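## Task

Leave the pill organiser resting flat on its base on the table with the Tuesday lid swung open to vertical or past it and every other lid clicked closed. This must hold without the robot supporting anything, and at the end the grippers must have released and moved away.

## Robot and tools

Robot: two arms, left_arm and right_arm, each ending in a two-finger parallel gripper. Base positions in the scene frame: left_arm at (-0.012, +0.333, 0) m, right_arm at (-0.015, -0.276, 0) m, both turned only slightly about z. The names are labels only and do not match left or right in any image.

Scene frame: origin on the tabletop midway between the arms, +x out over the table, +z up, left_arm on the +y side. Result lines report each gripper's end_effector_position (metres) and end_effector_quat_wxyz in this frame. That position is the point between the finger pads, roughly 1 cm short of the tips; reported values can be off, more so when the arm is stretched far. Gripper axes: fingers extend along its +z, and they close and open along its y.

execute_actions takes "actions", a list holding at most one item, and an optional "pictures" boolean (images are included by default). An empty list just reports state. An item with "rows" (1 to 15 rows) and "steps" (1 to 15, default 15) runs one control step per row at 30 steps per second; when rows run out the final row repeats. An item with only "steps" (up to 300) is a wait, counted from the previous result. A refused call moves nothing.

A row is always 14 numbers, each in [-1, 1]: dx, dy, dz, rx, ry, rz, opening for left_arm, followed by the same seven for right_arm, even when one arm should stay still. The first six of each arm are an offset, not a pose: a displacement and rotation vector expressed in that gripper's own axes, measured from its pose in the most recent result that showed it (before any such result, or for later calls within one reply, from where it is when the action begins). Every row is measured from that same reference, not from the row before. Scale: 1.0 equals 0.6 m of travel or 180 degrees of rotation. The opening is absolute: +1 fully open (0.094 m), -1 closed. An all-zero offset is not a pause; it drives the gripper back toward the reference pose.

move takes "target", one 14-number row laid out and scaled exactly as above (offsets from the last reported pose, opening absolute), and optional "speed" in m/s from 0.002 to 0.5 (default 0.25; rotation capped at twice that in rad/s). Both grippers travel straight lines finishing together, lasting 0.5 to 10 s; longer paths are cut off at 10 s. Openings are sent when the move begins. Paths do not avoid obstacles or the other arm. The result adds a move: line with the ending (done, off_target, moving, held, fault) and any limits (paced means the pose was clipped; held means a check blocked steps, after which the arm may jump faster than speed), plus each gripper's distance from its target.

wait takes "seconds" (0 to 10) and lets the simulation run with nothing new sent. zoom_image takes "camera" (cam_head_left, cam_head_right, cam_left_wrist, cam_right_wrist) and "region" [x0, y0, x1, y1] in pixels of that camera's latest image, top-left origin, at most 504 by 504. Head images are 672x504, wrist images 504x504 fisheye. read_manual returns only licence text. finished_scene takes "scene", the current scene's number; it ends and grades that scene irreversibly and then presents the next task.

Control behaviour: each step the commanded pose is clipped to within 70 mm and 16 degrees of the measured pose, so large offsets need several actions; after an action the arm continues only to its last clipped pose. Position wins over orientation when both cannot be met. Arms tend to finish a centimetre or more low and can sag further with repeated zero offsets; to hold an arm in place, send the correction back to its desired pose in the first call of a reply and zeros afterward, raising the aim if it still droops. A Hand target line shows where the controller is currently driving each gripper. HELD marks steps where a row was partly or wholly withheld; a pose unreachable line names the arm whose command a clearance check altered. The simulation keeps running while replies are being written.

Gripping: grip_measured is the measured finger opening on the command scale; the last joint value gives it in metres. To hold something, command about 0.03 below grip_measured for a firm grip, less for a gentle one. Pad force tops out near 50 to 62 N, lower on thin parts under about 2 mm.

Joint limits (rad), base to hand: waist -2.618 to 3.054, shoulder 0 to 3.142, elbow 0 to 3.142, wrist pitch -1.571 to 1.571, wrist yaw -1.571 to 1.571, wrist roll -2.094 to 2.094.

Avoid: knocking the organiser or anything else off the table (fails the task); letting the arms collide or press on each other; fast or deep pushes into contact, since speed and overshoot raise force; slams, drops and slips. Holding loads heats motors: MOTOR HOT appears from 75 °C, 90 °C pauses that arm, 100 °C makes it go limp and fall, reported as OVER-TEMPERATURE FAULT. Loose objects may occasionally get a small nudge from outside. Before finishing, open the grippers and withdraw so the lids and organiser stay put unaided.

Each tool is called after "Request:" as name([rows], argument=value, ...), one row to a line, values as JSON.

## Session

Request:
execute_actions(actions=[])

Scene clock: 0.00 s of 4800.00 s.
left_arm: end_effector_position=(+0.2834, +0.1586, +0.1389) grip_measured=+1.000 end_effector_quat_wxyz=(+0.643, +0.294, +0.648, -0.284) | right_arm: end_effector_position=(-0.0081, +0.0648, +0.2352) grip_measured=+1.000 end_effector_quat_wxyz=(+0.075, +0.180, +0.801, +0.567)
Joint positions: left_arm=[-0.297  1.623  0.123  1.485  0.603  0.019  0.094] | right_arm=[ 1.753  0.989  0.697 -0.133  0.574  1.901  0.094]
Joint velocities: left_arm=[-0.002 -0.017  0.002  0.037  0.022 -0.081  0.   ] | right_arm=[-0.007  0.012  0.012  0.007  0.022 -0.007  0.   ]
Hand target (left_arm): +0.285, +0.158, +0.146; +0.653, +0.297, +0.638, -0.281
Hand target (right_arm): -0.007, +0.065, +0.245; +0.076, +0.182, +0.793, +0.576

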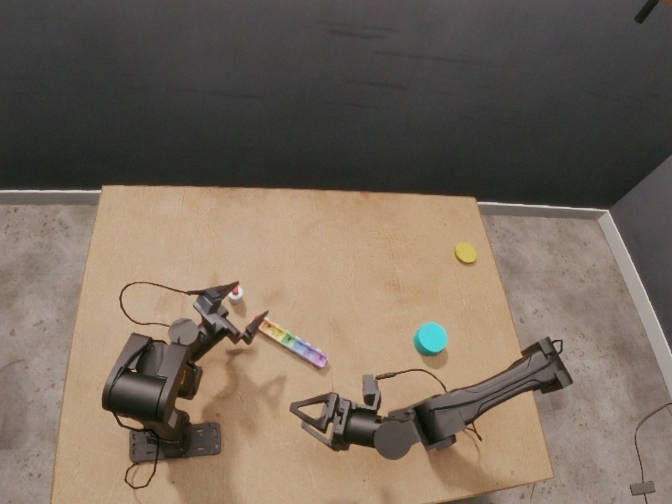

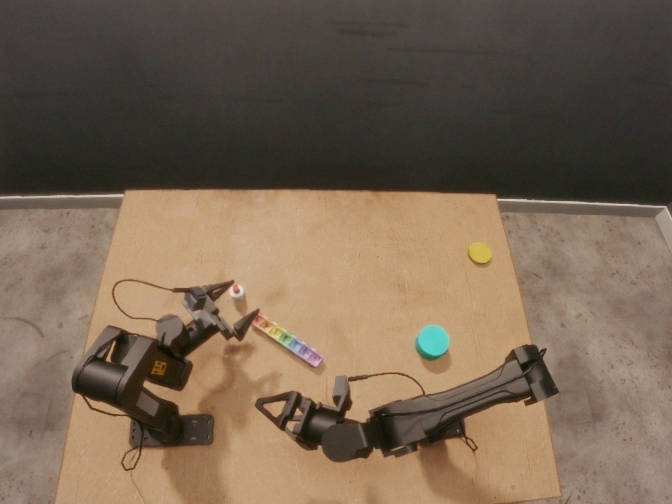

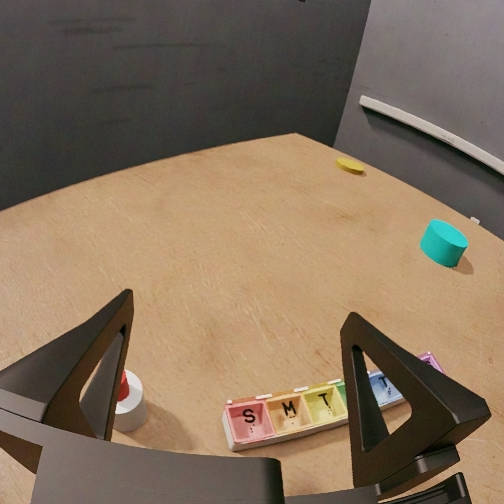

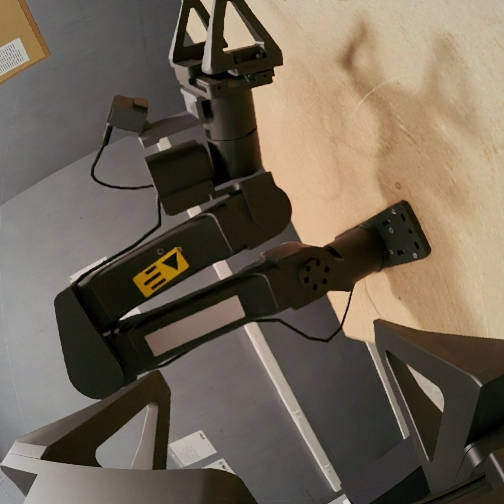

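Request:
zoom_image(camera="cam_head_right", region=[220, 280, 350, 380])

Request:
zoom_image(camera="cam_left_wrist", region=[200, 330, 460, 470])

Request:
zoom_image(camera="cam_head_left", region=[220, 280, 350, 380])

Region (220, 280, 350, 380) of cam_head_right's 672x504 image, scaled by 3.877, with more detail than that image has; it fills the top 388 rows of this view, and the rest is white.

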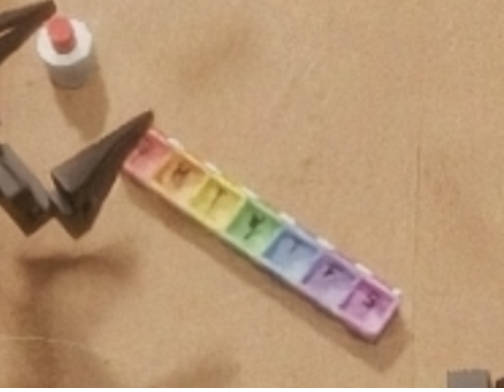

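Region (200, 330, 460, 470) of cam_left_wrist's 504x504 image, scaled by 1.938, with more detail than that image has; it fills the top 271 rows of this view, and the rest is white.

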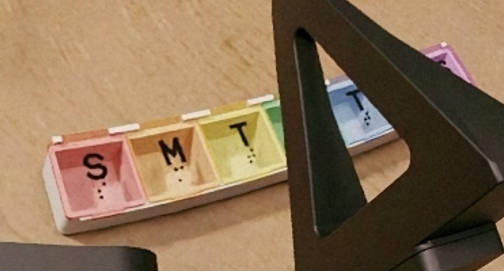

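Region (220, 280, 350, 380) of cam_head_left's 672x504 image, scaled by 3.877, with more detail than that image has; it fills the top 388 rows of this view, and the rest is white.

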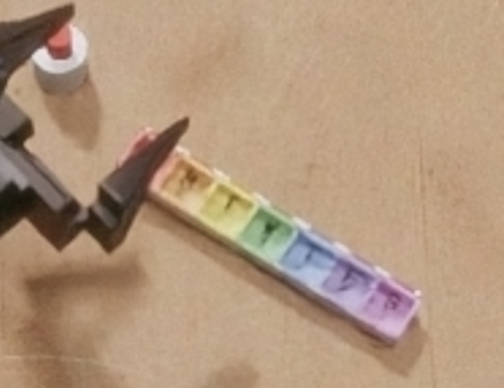

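Request:
zoom_image(camera="cam_left_wrist", region=[215, 370, 355, 460])

Region (215, 370, 355, 460) of cam_left_wrist's 504x504 image, scaled by 3.600, with more detail than that image has; it fills the top 324 rows of this view, and the rest is white.

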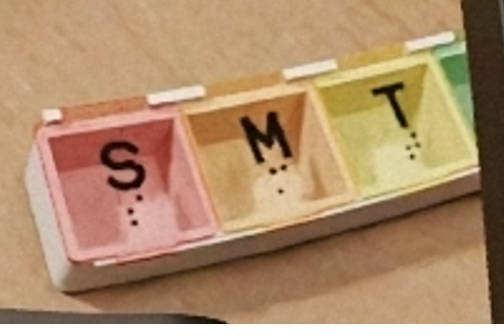

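Request:
move(target=[0,0,0,0,0,0,1, -0.326,-0.1835,0.0763,0.2026,0.0895,-0.4594,1], speed=0.3)

Scene clock: 99.23 s of 4800.00 s.
left_arm: end_effector_position=(+0.2834, +0.1586, +0.1383) grip_measured=+1.000 end_effector_quat_wxyz=(+0.642, +0.294, +0.649, -0.284) | right_arm: end_effector_position=(+0.1485, -0.0073, +0.0835) grip_measured=+1.000 end_effector_quat_wxyz=(+0.240, -0.448, +0.850, +0.137)
Joint positions: left_arm=[-0.297  1.623  0.123  1.483  0.603  0.019  0.094] | right_arm=[ 0.946  1.273  0.723 -0.46   0.012  0.053  0.094]
Joint velocities: left_arm=[-0.012  0.012  0.022 -0.007  0.037 -0.037  0.   ] | right_arm=[-0.007 -0.012 -0.017 -0.022 -0.037 -0.051  0.   ]
Hand target (left_arm): +0.283, +0.159, +0.139; +0.643, +0.294, +0.648, -0.284
Hand target (right_arm): +0.160, +0.001, +0.100; +0.263, -0.443, +0.845, +0.140
Off the commanded pose (left_arm): 0.001 m, 0 deg.
Off the commanded pose (right_arm): 0.025 m, 3 deg.
After step 90, 92.93 s passed at rest.
move: off_target (right_arm)
camera_calibration (this result's frames):
cam_left_wrist: T_world_to_cam=[[-0.762679, -0.621224, 0.180007, 0.287189], [-0.473851, 0.34726, -0.809244, 0.225044], [0.440212, -0.70249, -0.559215, 0.195823], [0, 0, 0, 1]] pos_world=[0.239467, 0.237823, 0.239927]
cam_right_wrist: T_world_to_cam=[[0.664389, -0.727429, -0.171565, -0.0852577], [-0.746482, -0.634568, -0.200222, 0.170958], [0.0367776, 0.261095, -0.964612, 0.193891], [0, 0, 0, 1]] pos_world=[0.17713, -0.00415841, 0.206632]

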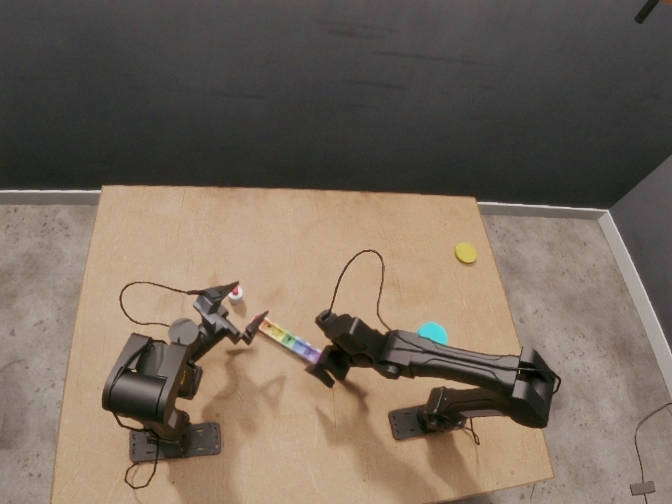

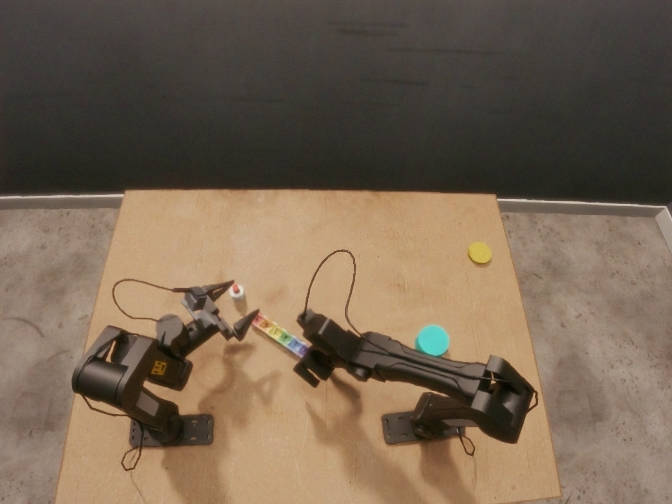

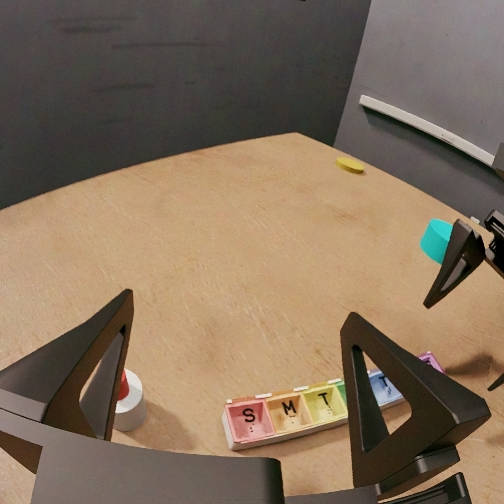

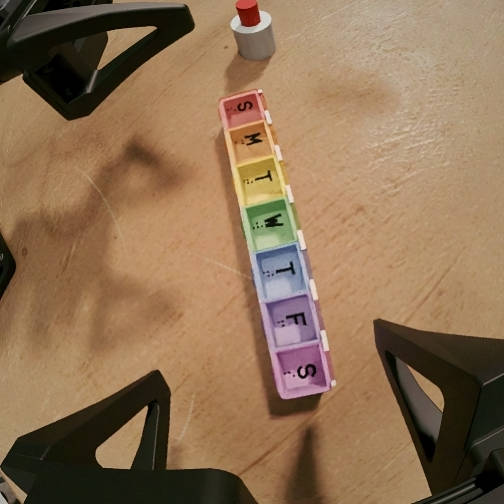

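Request:
move(target=[0,0,0,0,0,0,1, -0.038,-0.024,0.079,0,0,0,1], speed=0.15)

Scene clock: 117.67 s of 4800.00 s.
left_arm: end_effector_position=(+0.2834, +0.1586, +0.1377) grip_measured=+1.000 end_effector_quat_wxyz=(+0.641, +0.294, +0.650, -0.284) | right_arm: end_effector_position=(+0.1722, +0.0049, +0.0411) grip_measured=+1.000 end_effector_quat_wxyz=(+0.213, -0.451, +0.858, +0.118)
Joint positions: left_arm=[-0.297  1.623  0.123  1.48   0.603  0.019  0.094] | right_arm=[ 0.895  1.493  0.749 -0.334 -0.007  0.009  0.094]
Joint velocities: left_arm=[-0.007  0.012 -0.007  0.007 -0.022 -0.007  0.   ] | right_arm=[-0.002 -0.002  0.012 -0.037 -0.066  0.007  0.   ]
Hand target (left_arm): +0.283, +0.159, +0.138; +0.642, +0.294, +0.649, -0.284
Hand target (right_arm): +0.184, +0.021, +0.057; +0.240, -0.448, +0.850, +0.137
Off the commanded pose (left_arm): 0.001 m, 0 deg.
Off the commanded pose (right_arm): 0.026 m, 4 deg.
After step 90, 14.40 s passed at rest.
move: off_target (right_arm)
camera_calibration (this result's frames):
cam_left_wrist: T_world_to_cam=[[-0.76221, -0.621337, 0.181594, 0.286953], [-0.475949, 0.34777, -0.807793, 0.224883], [0.438759, -0.702137, -0.560798, 0.19608], [0, 0, 0, 1]] pos_world=[0.239719, 0.237762, 0.239511]
cam_right_wrist: T_world_to_cam=[[0.656127, -0.739848, -0.148737, -0.0989012], [-0.754621, -0.641473, -0.138057, 0.186699], [0.00672982, 0.202823, -0.979192, 0.154959], [0, 0, 0, 1]] pos_world=[0.204736, 0.0151613, 0.162799]

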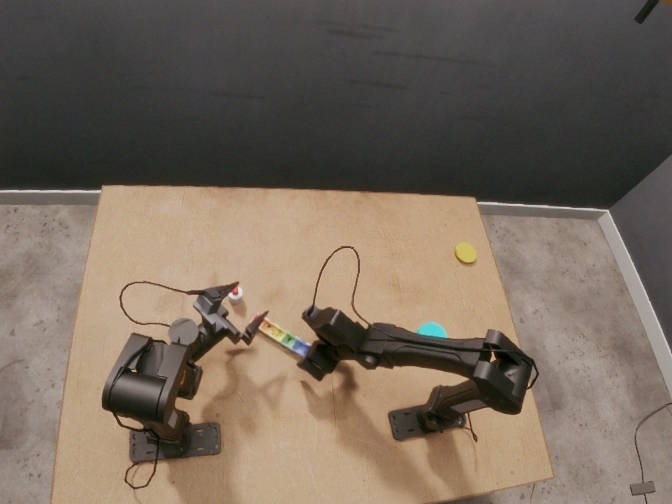

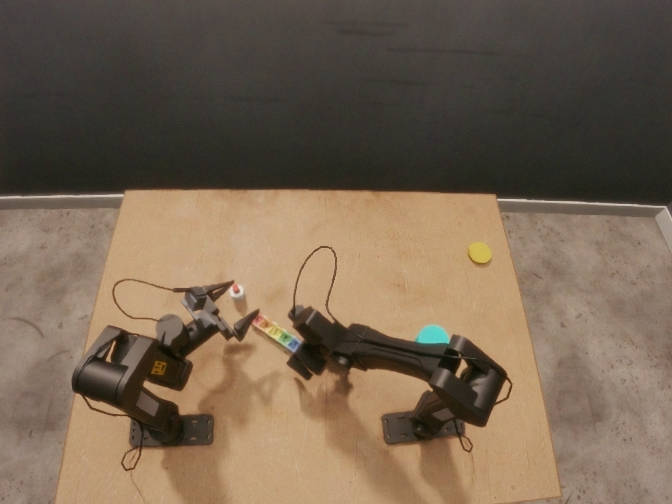

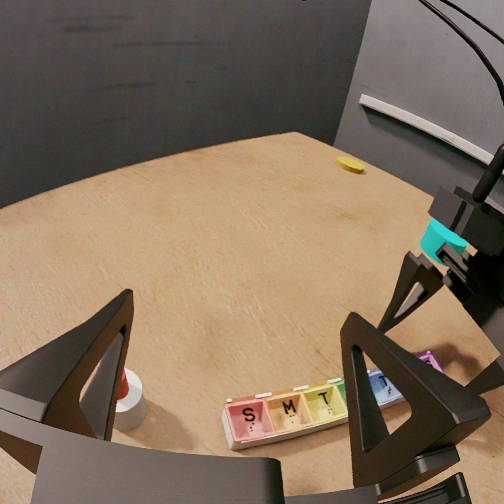

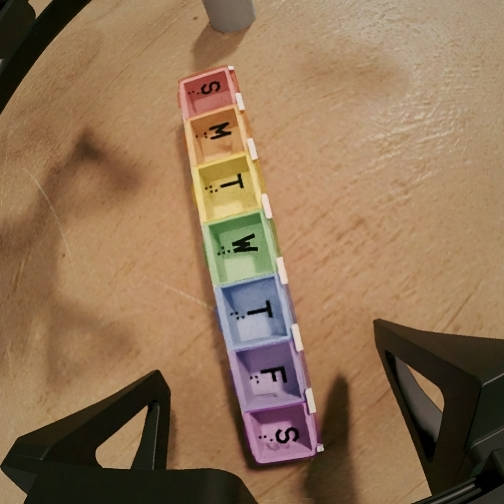

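Request:
zoom_image(camera="cam_right_wrist", region=[170, 130, 330, 290])

Region (170, 130, 330, 290) of cam_right_wrist's 504x504 image, scaled by 3.150, with more detail than that image has.

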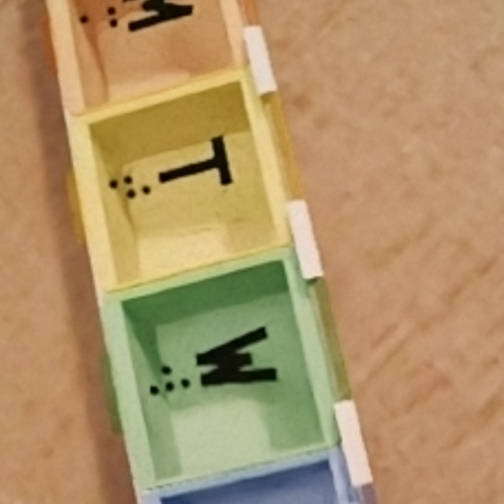

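Request:
move(target=[0,0,0,0,0,0,1, -0.057,-0.004,0.040,0,-0.022,0,1], speed=0.08)

Scene clock: 133.93 s of 4800.00 s.
left_arm: end_effector_position=(+0.2834, +0.1586, +0.1371) grip_measured=+1.000 end_effector_quat_wxyz=(+0.640, +0.294, +0.651, -0.284) | right_arm: end_effector_position=(+0.1829, +0.0208, +0.0206) grip_measured=+1.000 end_effector_quat_wxyz=(+0.212, -0.452, +0.859, +0.118)
Joint positions: left_arm=[-0.297  1.623  0.123  1.477  0.603  0.019  0.094] | right_arm=[ 0.895  1.615  0.775 -0.24  -0.007  0.009  0.094]
Joint velocities: left_arm=[-0.012 -0.007 -0.012  0.125 -0.007 -0.022  0.   ] | right_arm=[-0.002 -0.002  0.012 -0.081 -0.022  0.007  0.   ]
Hand target (left_arm): +0.283, +0.159, +0.138; +0.641, +0.294, +0.650, -0.284
Hand target (right_arm): +0.197, +0.037, +0.038; +0.243, -0.447, +0.851, +0.134
Off the commanded pose (left_arm): 0.001 m, 0 deg.
Off the commanded pose (right_arm): 0.027 m, 4 deg.
After step 90, 12.27 s passed at rest.
move: off_target (right_arm)
camera_calibration (this result's frames):
cam_left_wrist: T_world_to_cam=[[-0.761736, -0.621452, 0.18318, 0.286717], [-0.478043, 0.348278, -0.806336, 0.224721], [0.437302, -0.701783, -0.562377, 0.196336], [0, 0, 0, 1]] pos_world=[0.239971, 0.237701, 0.239094]
cam_right_wrist: T_world_to_cam=[[0.656028, -0.739983, -0.148499, -0.0971733], [-0.754719, -0.641843, -0.135783, 0.202101], [0.00516417, 0.201152, -0.979546, 0.131974], [0, 0, 0, 1]] pos_world=[0.215596, 0.0312636, 0.142287]

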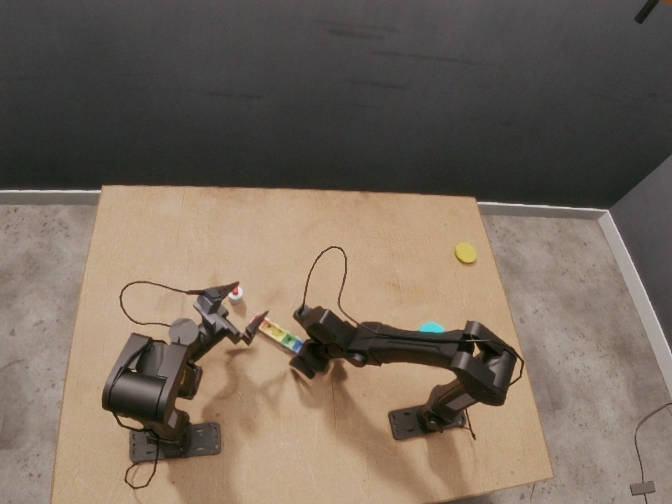

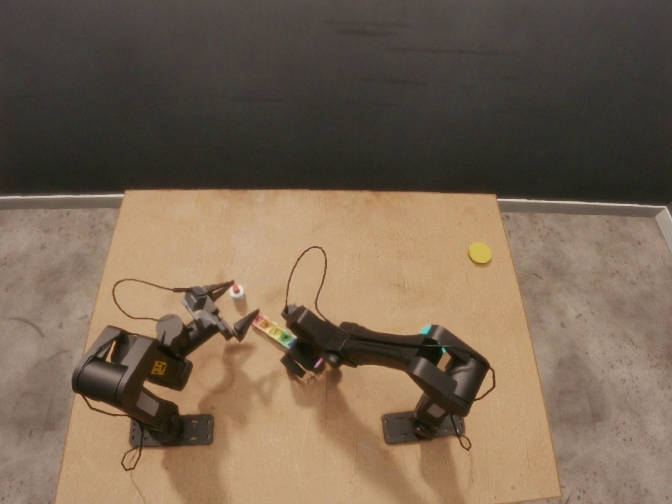

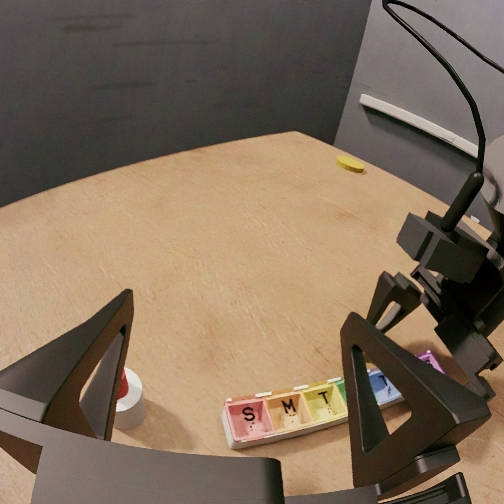

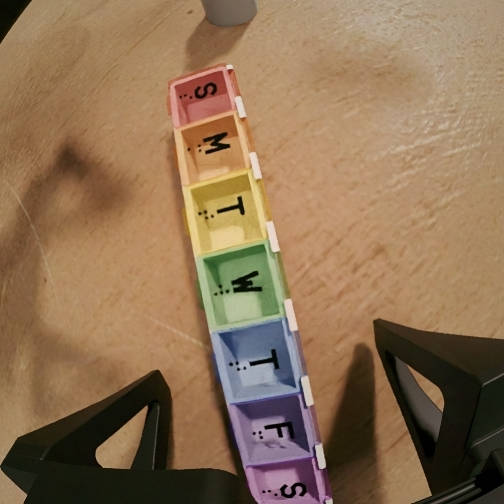

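Request:
move(target=[0,0,0,0,0,0,1, -0.02,0,0.02,0,-0.022,0,-0.4], speed=0.05)

Scene clock: 143.07 s of 4800.00 s.
left_arm: end_effector_position=(+0.2834, +0.1586, +0.1365) grip_measured=+1.000 end_effector_quat_wxyz=(+0.639, +0.293, +0.651, -0.284) | right_arm: end_effector_position=(+0.1926, +0.0352, +0.0217) grip_measured=-0.302 end_effector_quat_wxyz=(+0.239, -0.448, +0.851, +0.133)
Joint positions: left_arm=[-0.297  1.623  0.123  1.475  0.603  0.019  0.094] | right_arm=[ 0.895  1.646  0.775 -0.145 -0.007  0.009  0.033]
Joint velocities: left_arm=[ 0.007  0.017  0.017 -0.007 -0.022  0.037  0.   ] | right_arm=[-0.017  0.002  0.017  0.051 -0.037  0.007 -0.001]
Hand target (left_arm): +0.283, +0.159, +0.137; +0.640, +0.294, +0.651, -0.284
Hand target (right_arm): +0.192, +0.034, +0.016; +0.241, -0.447, +0.851, +0.133
Off the commanded pose (left_arm): 0.001 m, 0 deg.
Off the commanded pose (right_arm): 0.006 m, 0 deg.
After step 90, 5.07 s passed at rest.
move: done
camera_calibration (this result's frames):
cam_left_wrist: T_world_to_cam=[[-0.761259, -0.621568, 0.184765, 0.286482], [-0.480134, 0.348785, -0.804873, 0.224558], [0.43584, -0.701428, -0.563952, 0.196591], [0, 0, 0, 1]] pos_world=[0.240222, 0.23764, 0.238677]
cam_right_wrist: T_world_to_cam=[[0.661641, -0.731691, -0.16389, -0.0937734], [-0.748746, -0.633019, -0.196639, 0.21877], [0.0401336, 0.252816, -0.966682, 0.121245], [0, 0, 0, 1]] pos_world=[0.220981, 0.0392196, 0.144855]

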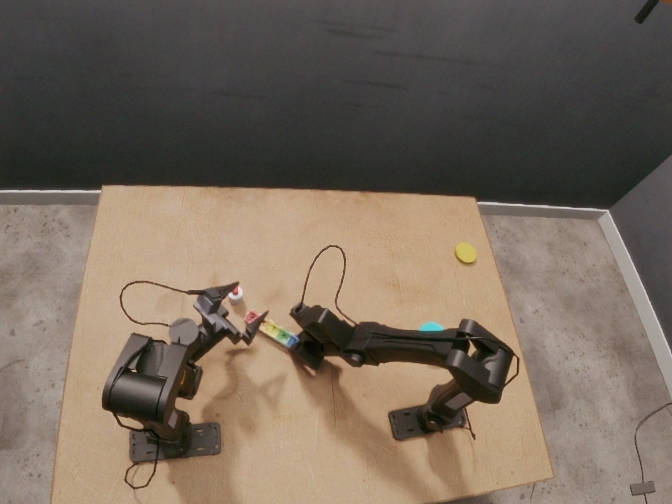

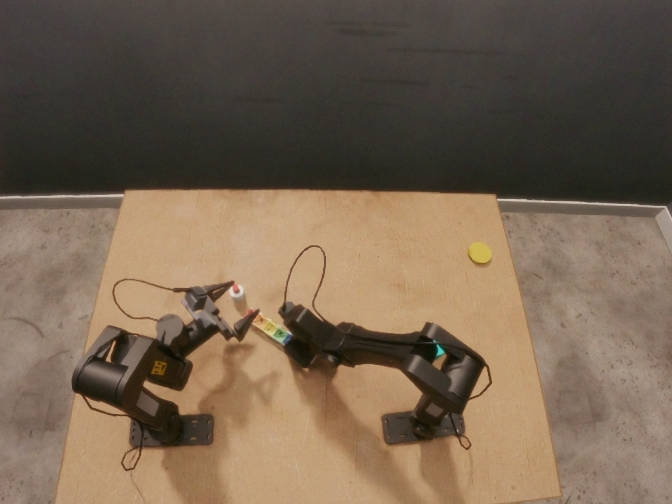

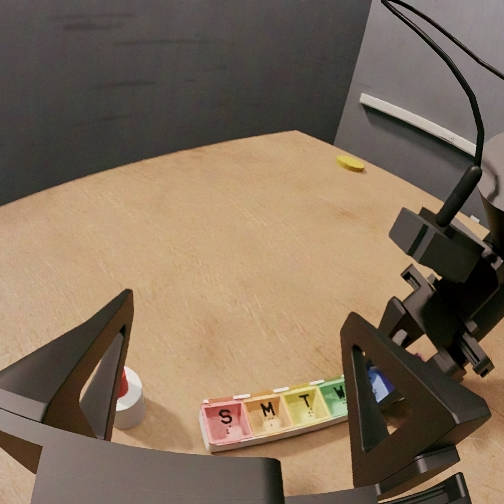

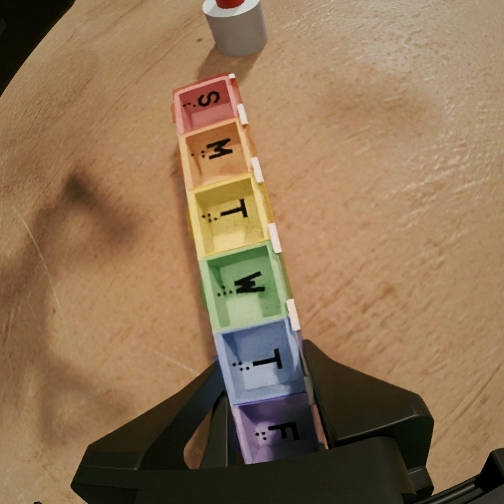

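Request:
move(target=[0.0,-0.122,-0.022,-0.220,0.119,-0.503,-0.15, 0.027,-0.131,-0.058,0,0,0,-0.35], speed=0.1)

Scene clock: 174.57 s of 4800.00 s.
left_arm: end_effector_position=(+0.2166, +0.1228, +0.1291) grip_measured=-0.148 end_effector_quat_wxyz=(+0.188, -0.421, +0.805, -0.375) | right_arm: end_effector_position=(+0.2407, -0.0332, +0.0348) grip_measured=-0.302 end_effector_quat_wxyz=(+0.233, -0.447, +0.855, +0.126)
Joint positions: left_arm=[-0.9    0.995  0.559 -0.281 -0.164 -1.73   0.04 ] | right_arm=[ 0.6    1.556  0.759 -0.258 -0.15  -0.242  0.033]
Joint velocities: left_arm=[-0.012  0.007 -0.002  0.037  0.022  0.007 -0.001] | right_arm=[ 0.002  0.002  0.022 -0.037 -0.051 -0.051  0.001]
Hand target (left_arm): +0.219, +0.116, +0.138; +0.189, -0.416, +0.804, -0.380
Hand target (right_arm): +0.239, -0.035, +0.040; +0.238, -0.447, +0.852, +0.134
Off the commanded pose (left_arm): 0.009 m, 1 deg.
Off the commanded pose (right_arm): 0.008 m, 1 deg.
After step 90, 19.30 s passed at rest.
move: done
camera_calibration (this result's frames):
cam_left_wrist: T_world_to_cam=[[0.605123, -0.182781, 0.774866, -0.211282], [-0.748063, -0.463614, 0.474831, 0.19162], [0.272448, -0.866979, -0.417276, 0.233209], [0, 0, 0, 1]] pos_world=[0.207657, 0.252407, 0.170041]
cam_right_wrist: T_world_to_cam=[[0.655541, -0.738897, -0.15588, -0.172545], [-0.754385, -0.631413, -0.179501, 0.214854], [0.0342083, 0.235263, -0.971329, 0.150219], [0, 0, 0, 1]] pos_world=[0.270054, -0.0271723, 0.157582]

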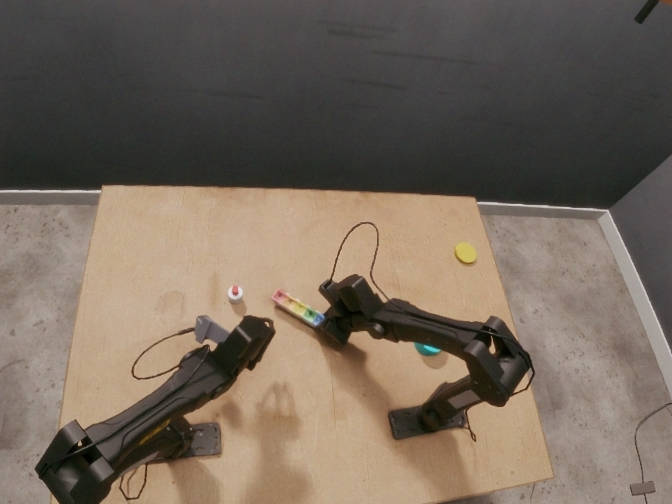

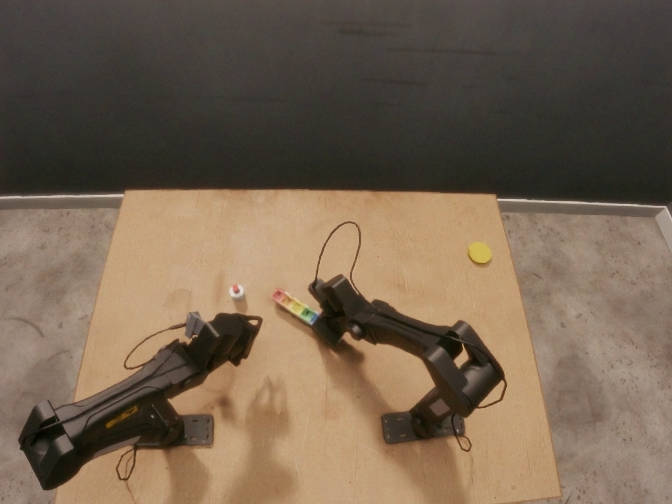

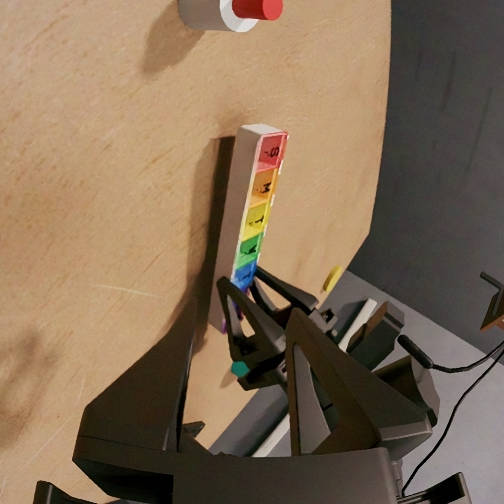

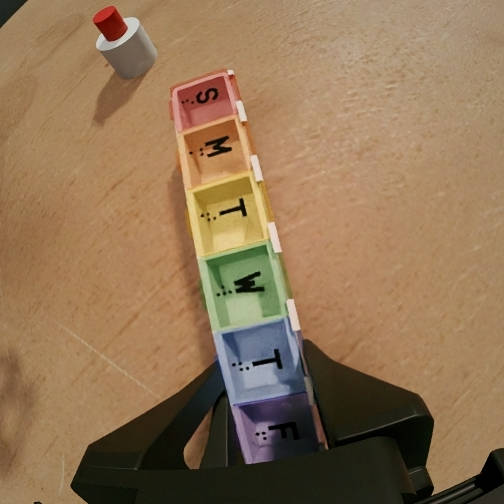

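Request:
move(target=[0,0,0,0,0,0,-0.15, 0.014,0,0.023,0,0,0,-0.35], speed=0.05)

Request:
zoom_image(camera="cam_left_wrist", region=[190, 110, 330, 300])

Scene clock: 178.73 s of 4800.00 s.
left_arm: end_effector_position=(+0.2160, +0.1226, +0.1287) grip_measured=-0.148 end_effector_quat_wxyz=(+0.185, -0.422, +0.804, -0.375) | right_arm: end_effector_position=(+0.2394, -0.0342, +0.0205) grip_measured=-0.302 end_effector_quat_wxyz=(+0.224, -0.447, +0.857, +0.124)
Joint positions: left_arm=[-0.9    0.995  0.559 -0.283 -0.16  -1.735  0.04 ] | right_arm=[ 0.6    1.596  0.741 -0.22  -0.15  -0.243  0.033]
Joint velocities: left_arm=[-0.027 -0.002 -0.007  0.037  0.007  0.022  0.   ] | right_arm=[-0.012 -0.002 -0.007  0.022  0.022 -0.037  0.001]
Hand target (left_arm): +0.217, +0.123, +0.129; +0.187, -0.421, +0.805, -0.375
Hand target (right_arm): +0.240, -0.033, +0.019; +0.232, -0.447, +0.855, +0.126
Off the commanded pose (left_arm): 0.001 m, 0 deg.
Off the commanded pose (right_arm): 0.002 m, 1 deg.
After step 90, 0.40 s passed at rest.
move: done
camera_calibration (this result's frames):
cam_left_wrist: T_world_to_cam=[[0.60933, -0.180016, 0.772212, -0.211514], [-0.745343, -0.462296, 0.48036, 0.189745], [0.270518, -0.868261, -0.415865, 0.233361], [0, 0, 0, 1]] pos_world=[0.207179, 0.25226, 0.169234]
cam_right_wrist: T_world_to_cam=[[0.653866, -0.740213, -0.156666, -0.174257], [-0.756354, -0.634087, -0.16082, 0.210647], [0.019701, 0.22365, -0.97447, 0.13978], [0, 0, 0, 1]] pos_world=[0.270511, -0.0266806, 0.142787]

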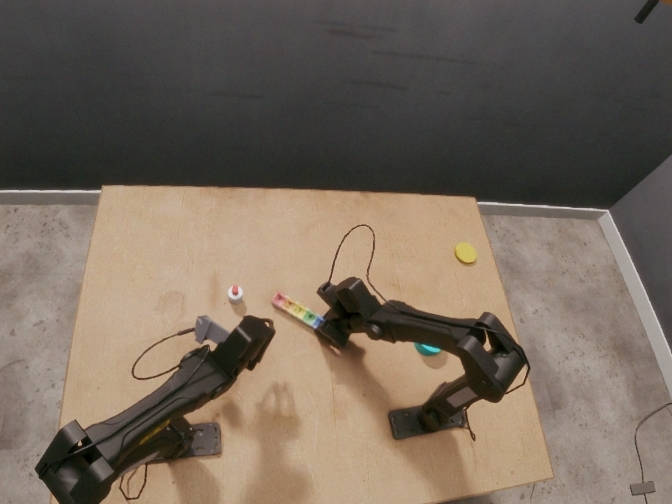

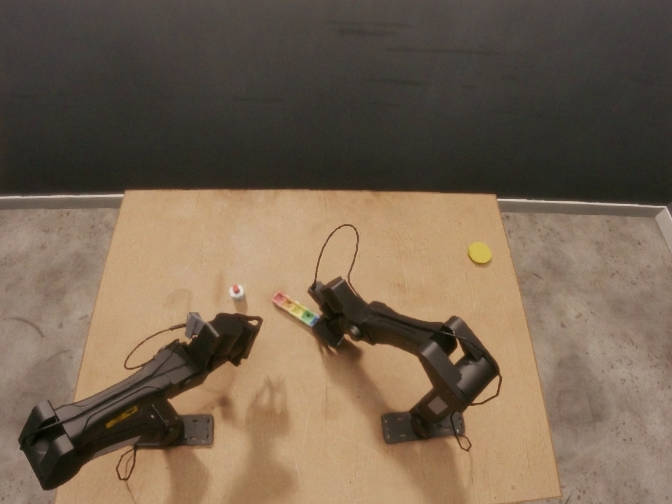

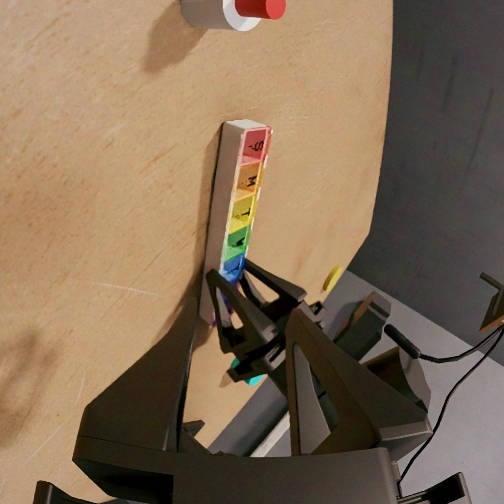

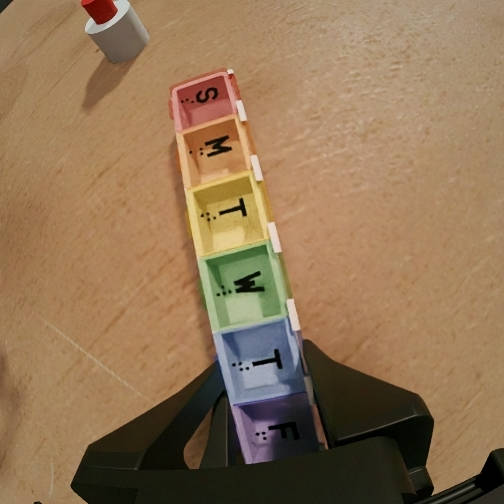

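Region (190, 110, 330, 300) of cam_left_wrist's 504x504 image, scaled by 2.653, with more detail than that image has; it fills the left 371 columns of this view, and the rest is white.

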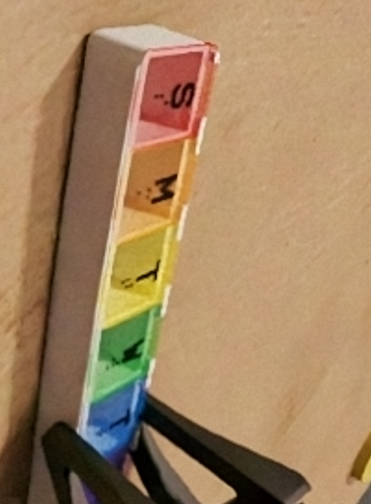

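Request:
zoom_image(camera="cam_left_wrist", region=[190, 110, 290, 280])

Region (190, 110, 290, 280) of cam_left_wrist's 504x504 image, scaled by 2.965, with more detail than that image has; it fills the left 296 columns of this view, and the rest is white.

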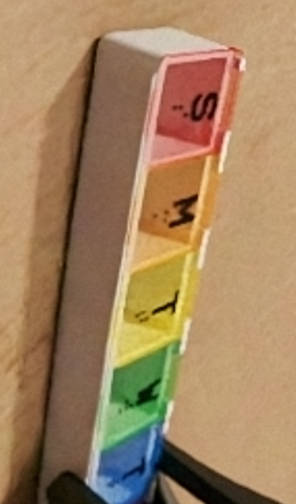

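Request:
move(target=[0.0367,-0.0047,0.144,0,0,0,-0.15, 0,0,0,0,0,0,-0.35], speed=0.12)

Scene clock: 217.87 s of 4800.00 s.
left_arm: end_effector_position=(+0.2497, +0.0758, +0.0611) grip_measured=-0.148 end_effector_quat_wxyz=(+0.174, -0.427, +0.811, -0.361) | right_arm: end_effector_position=(+0.2396, -0.0340, +0.0207) grip_measured=-0.302 end_effector_quat_wxyz=(+0.224, -0.447, +0.857, +0.124)
Joint positions: left_arm=[-0.918  1.434  0.559  0.118 -0.163 -1.758  0.04 ] | right_arm=[ 0.6    1.596  0.741 -0.218 -0.15  -0.243  0.033]
Joint velocities: left_arm=[-0.012  0.002  0.002 -0.007  0.037  0.007  0.   ] | right_arm=[-0.002 -0.007 -0.012 -0.007  0.037  0.066 -0.   ]
Hand target (left_arm): +0.258, +0.066, +0.073; +0.184, -0.422, +0.804, -0.375
Hand target (right_arm): +0.239, -0.034, +0.021; +0.224, -0.447, +0.857, +0.124
Off the commanded pose (left_arm): 0.020 m, 2 deg.
Off the commanded pose (right_arm): 0.000 m, 0 deg.
After step 90, 34.73 s passed at rest.
move: off_target (left_arm)
camera_calibration (this result's frames):
cam_left_wrist: T_world_to_cam=[[0.635283, -0.193632, 0.747611, -0.192245], [-0.728891, -0.470245, 0.497582, 0.221142], [0.255212, -0.861032, -0.439875, 0.160277], [0, 0, 0, 1]] pos_world=[0.242414, 0.20477, 0.104191]
cam_right_wrist: T_world_to_cam=[[0.654052, -0.740062, -0.156602, -0.174284], [-0.756162, -0.633932, -0.162326, 0.210993], [0.0208562, 0.224586, -0.974231, 0.139653], [0, 0, 0, 1]] pos_world=[0.270623, -0.0265899, 0.143011]

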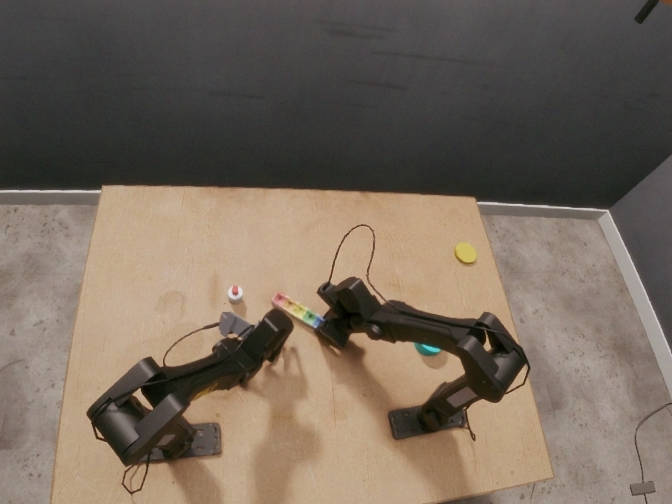

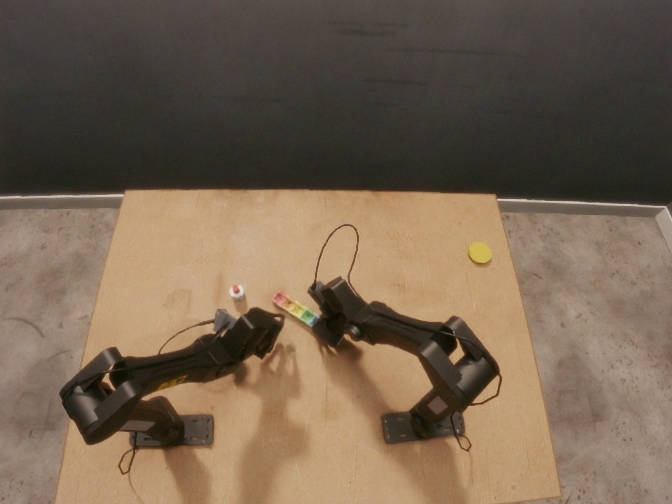

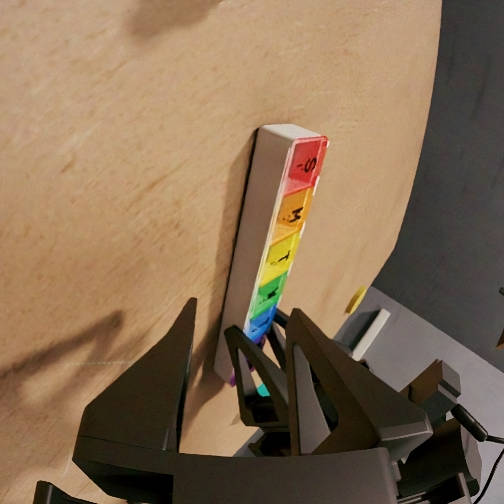

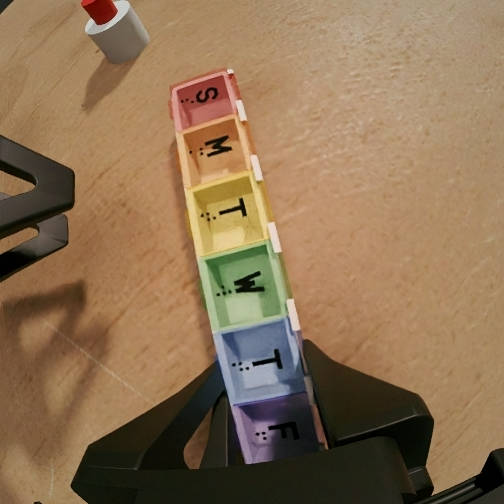

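Request:
zoom_image(camera="cam_left_wrist", region=[170, 110, 350, 350])

Region (170, 110, 350, 350) of cam_left_wrist's 504x504 image, scaled by 2.100, with more detail than that image has; it fills the left 378 columns of this view, and the rest is white.

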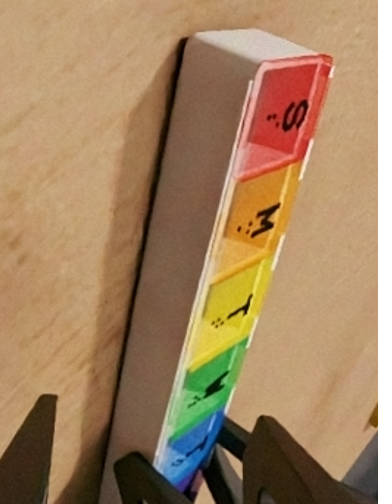

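Request:
move(target=[0.017,-0.036,0.064,0.015,0,0,-0.15, 0,0,0,0,0,0,-0.35], speed=0.06)

Scene clock: 232.17 s of 4800.00 s.
left_arm: end_effector_position=(+0.2693, +0.0527, +0.0394) grip_measured=-0.148 end_effector_quat_wxyz=(+0.174, -0.427, +0.809, -0.366) | right_arm: end_effector_position=(+0.2396, -0.0340, +0.0207) grip_measured=-0.302 end_effector_quat_wxyz=(+0.224, -0.447, +0.857, +0.124)
Joint positions: left_arm=[-0.918  1.625  0.617  0.259 -0.162 -1.76   0.04 ] | right_arm=[ 0.6    1.596  0.741 -0.218 -0.15  -0.243  0.033]
Joint velocities: left_arm=[ 0.002 -0.007 -0.002  0.081 -0.051 -0.081  0.001] | right_arm=[-0.007 -0.017  0.007  0.022  0.022 -0.007  0.   ]
Hand target (left_arm): +0.278, +0.043, +0.050; +0.184, -0.422, +0.802, -0.380
Hand target (right_arm): +0.240, -0.034, +0.021; +0.224, -0.447, +0.857, +0.124
Off the commanded pose (left_arm): 0.018 m, 2 deg.
Off the commanded pose (right_arm): 0.000 m, 0 deg.
After step 90, 10.07 s passed at rest.
move: off_target (left_arm)
camera_calibration (this result's frames):
cam_left_wrist: T_world_to_cam=[[0.631869, -0.186744, 0.752242, -0.19259], [-0.731098, -0.465872, 0.498456, 0.235645], [0.257365, -0.864922, -0.430899, 0.125105], [0, 0, 0, 1]] pos_world=[0.261773, 0.182022, 0.0813231]
cam_right_wrist: T_world_to_cam=[[0.654052, -0.740062, -0.156602, -0.174284], [-0.756162, -0.633932, -0.162326, 0.210993], [0.0208562, 0.224586, -0.974231, 0.139653], [0, 0, 0, 1]] pos_world=[0.270623, -0.0265899, 0.143011]

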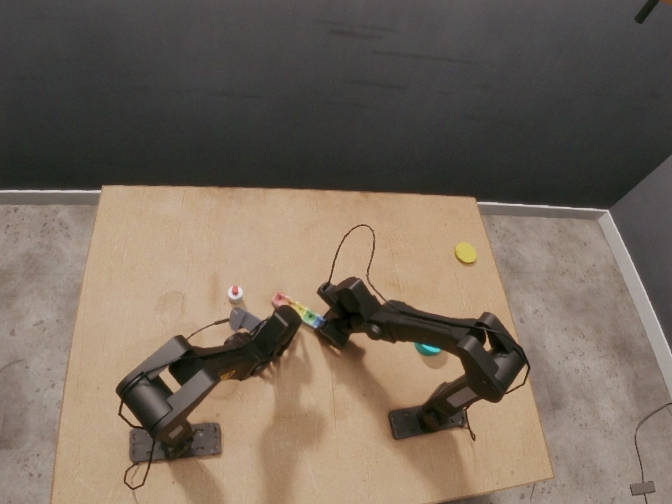

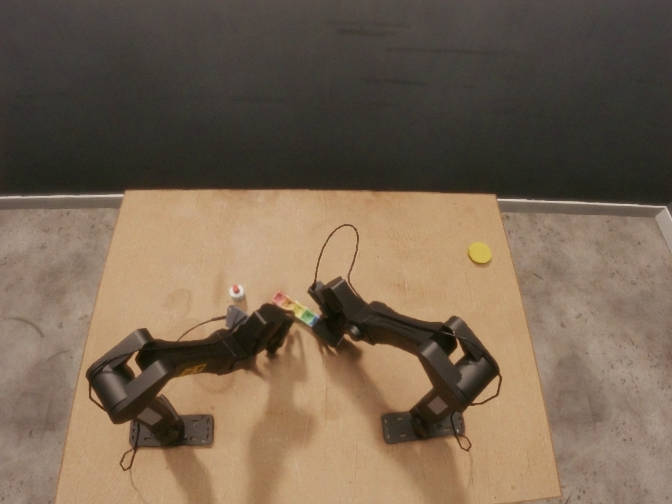

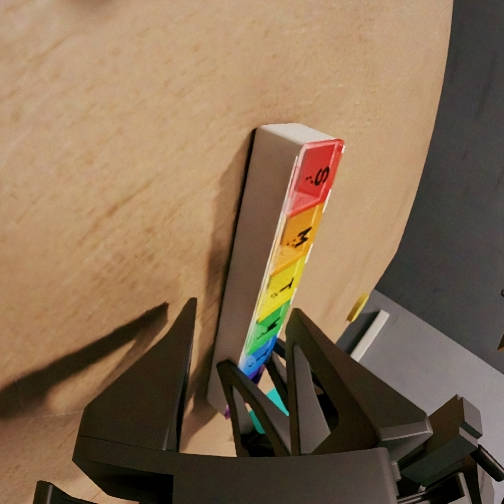

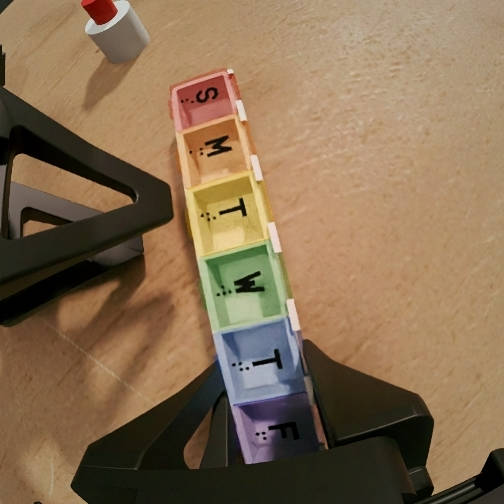

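Request:
zoom_image(camera="cam_right_wrist", region=[90, 150, 250, 290])

Region (90, 150, 250, 290) of cam_right_wrist's 504x504 image, scaled by 3.150, with more detail than that image has; it fills the top 441 rows of this view, and the rest is white.

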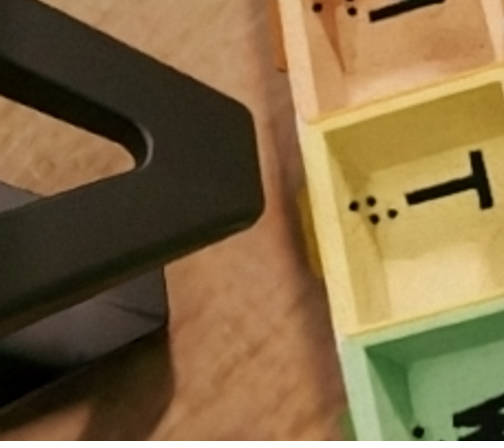

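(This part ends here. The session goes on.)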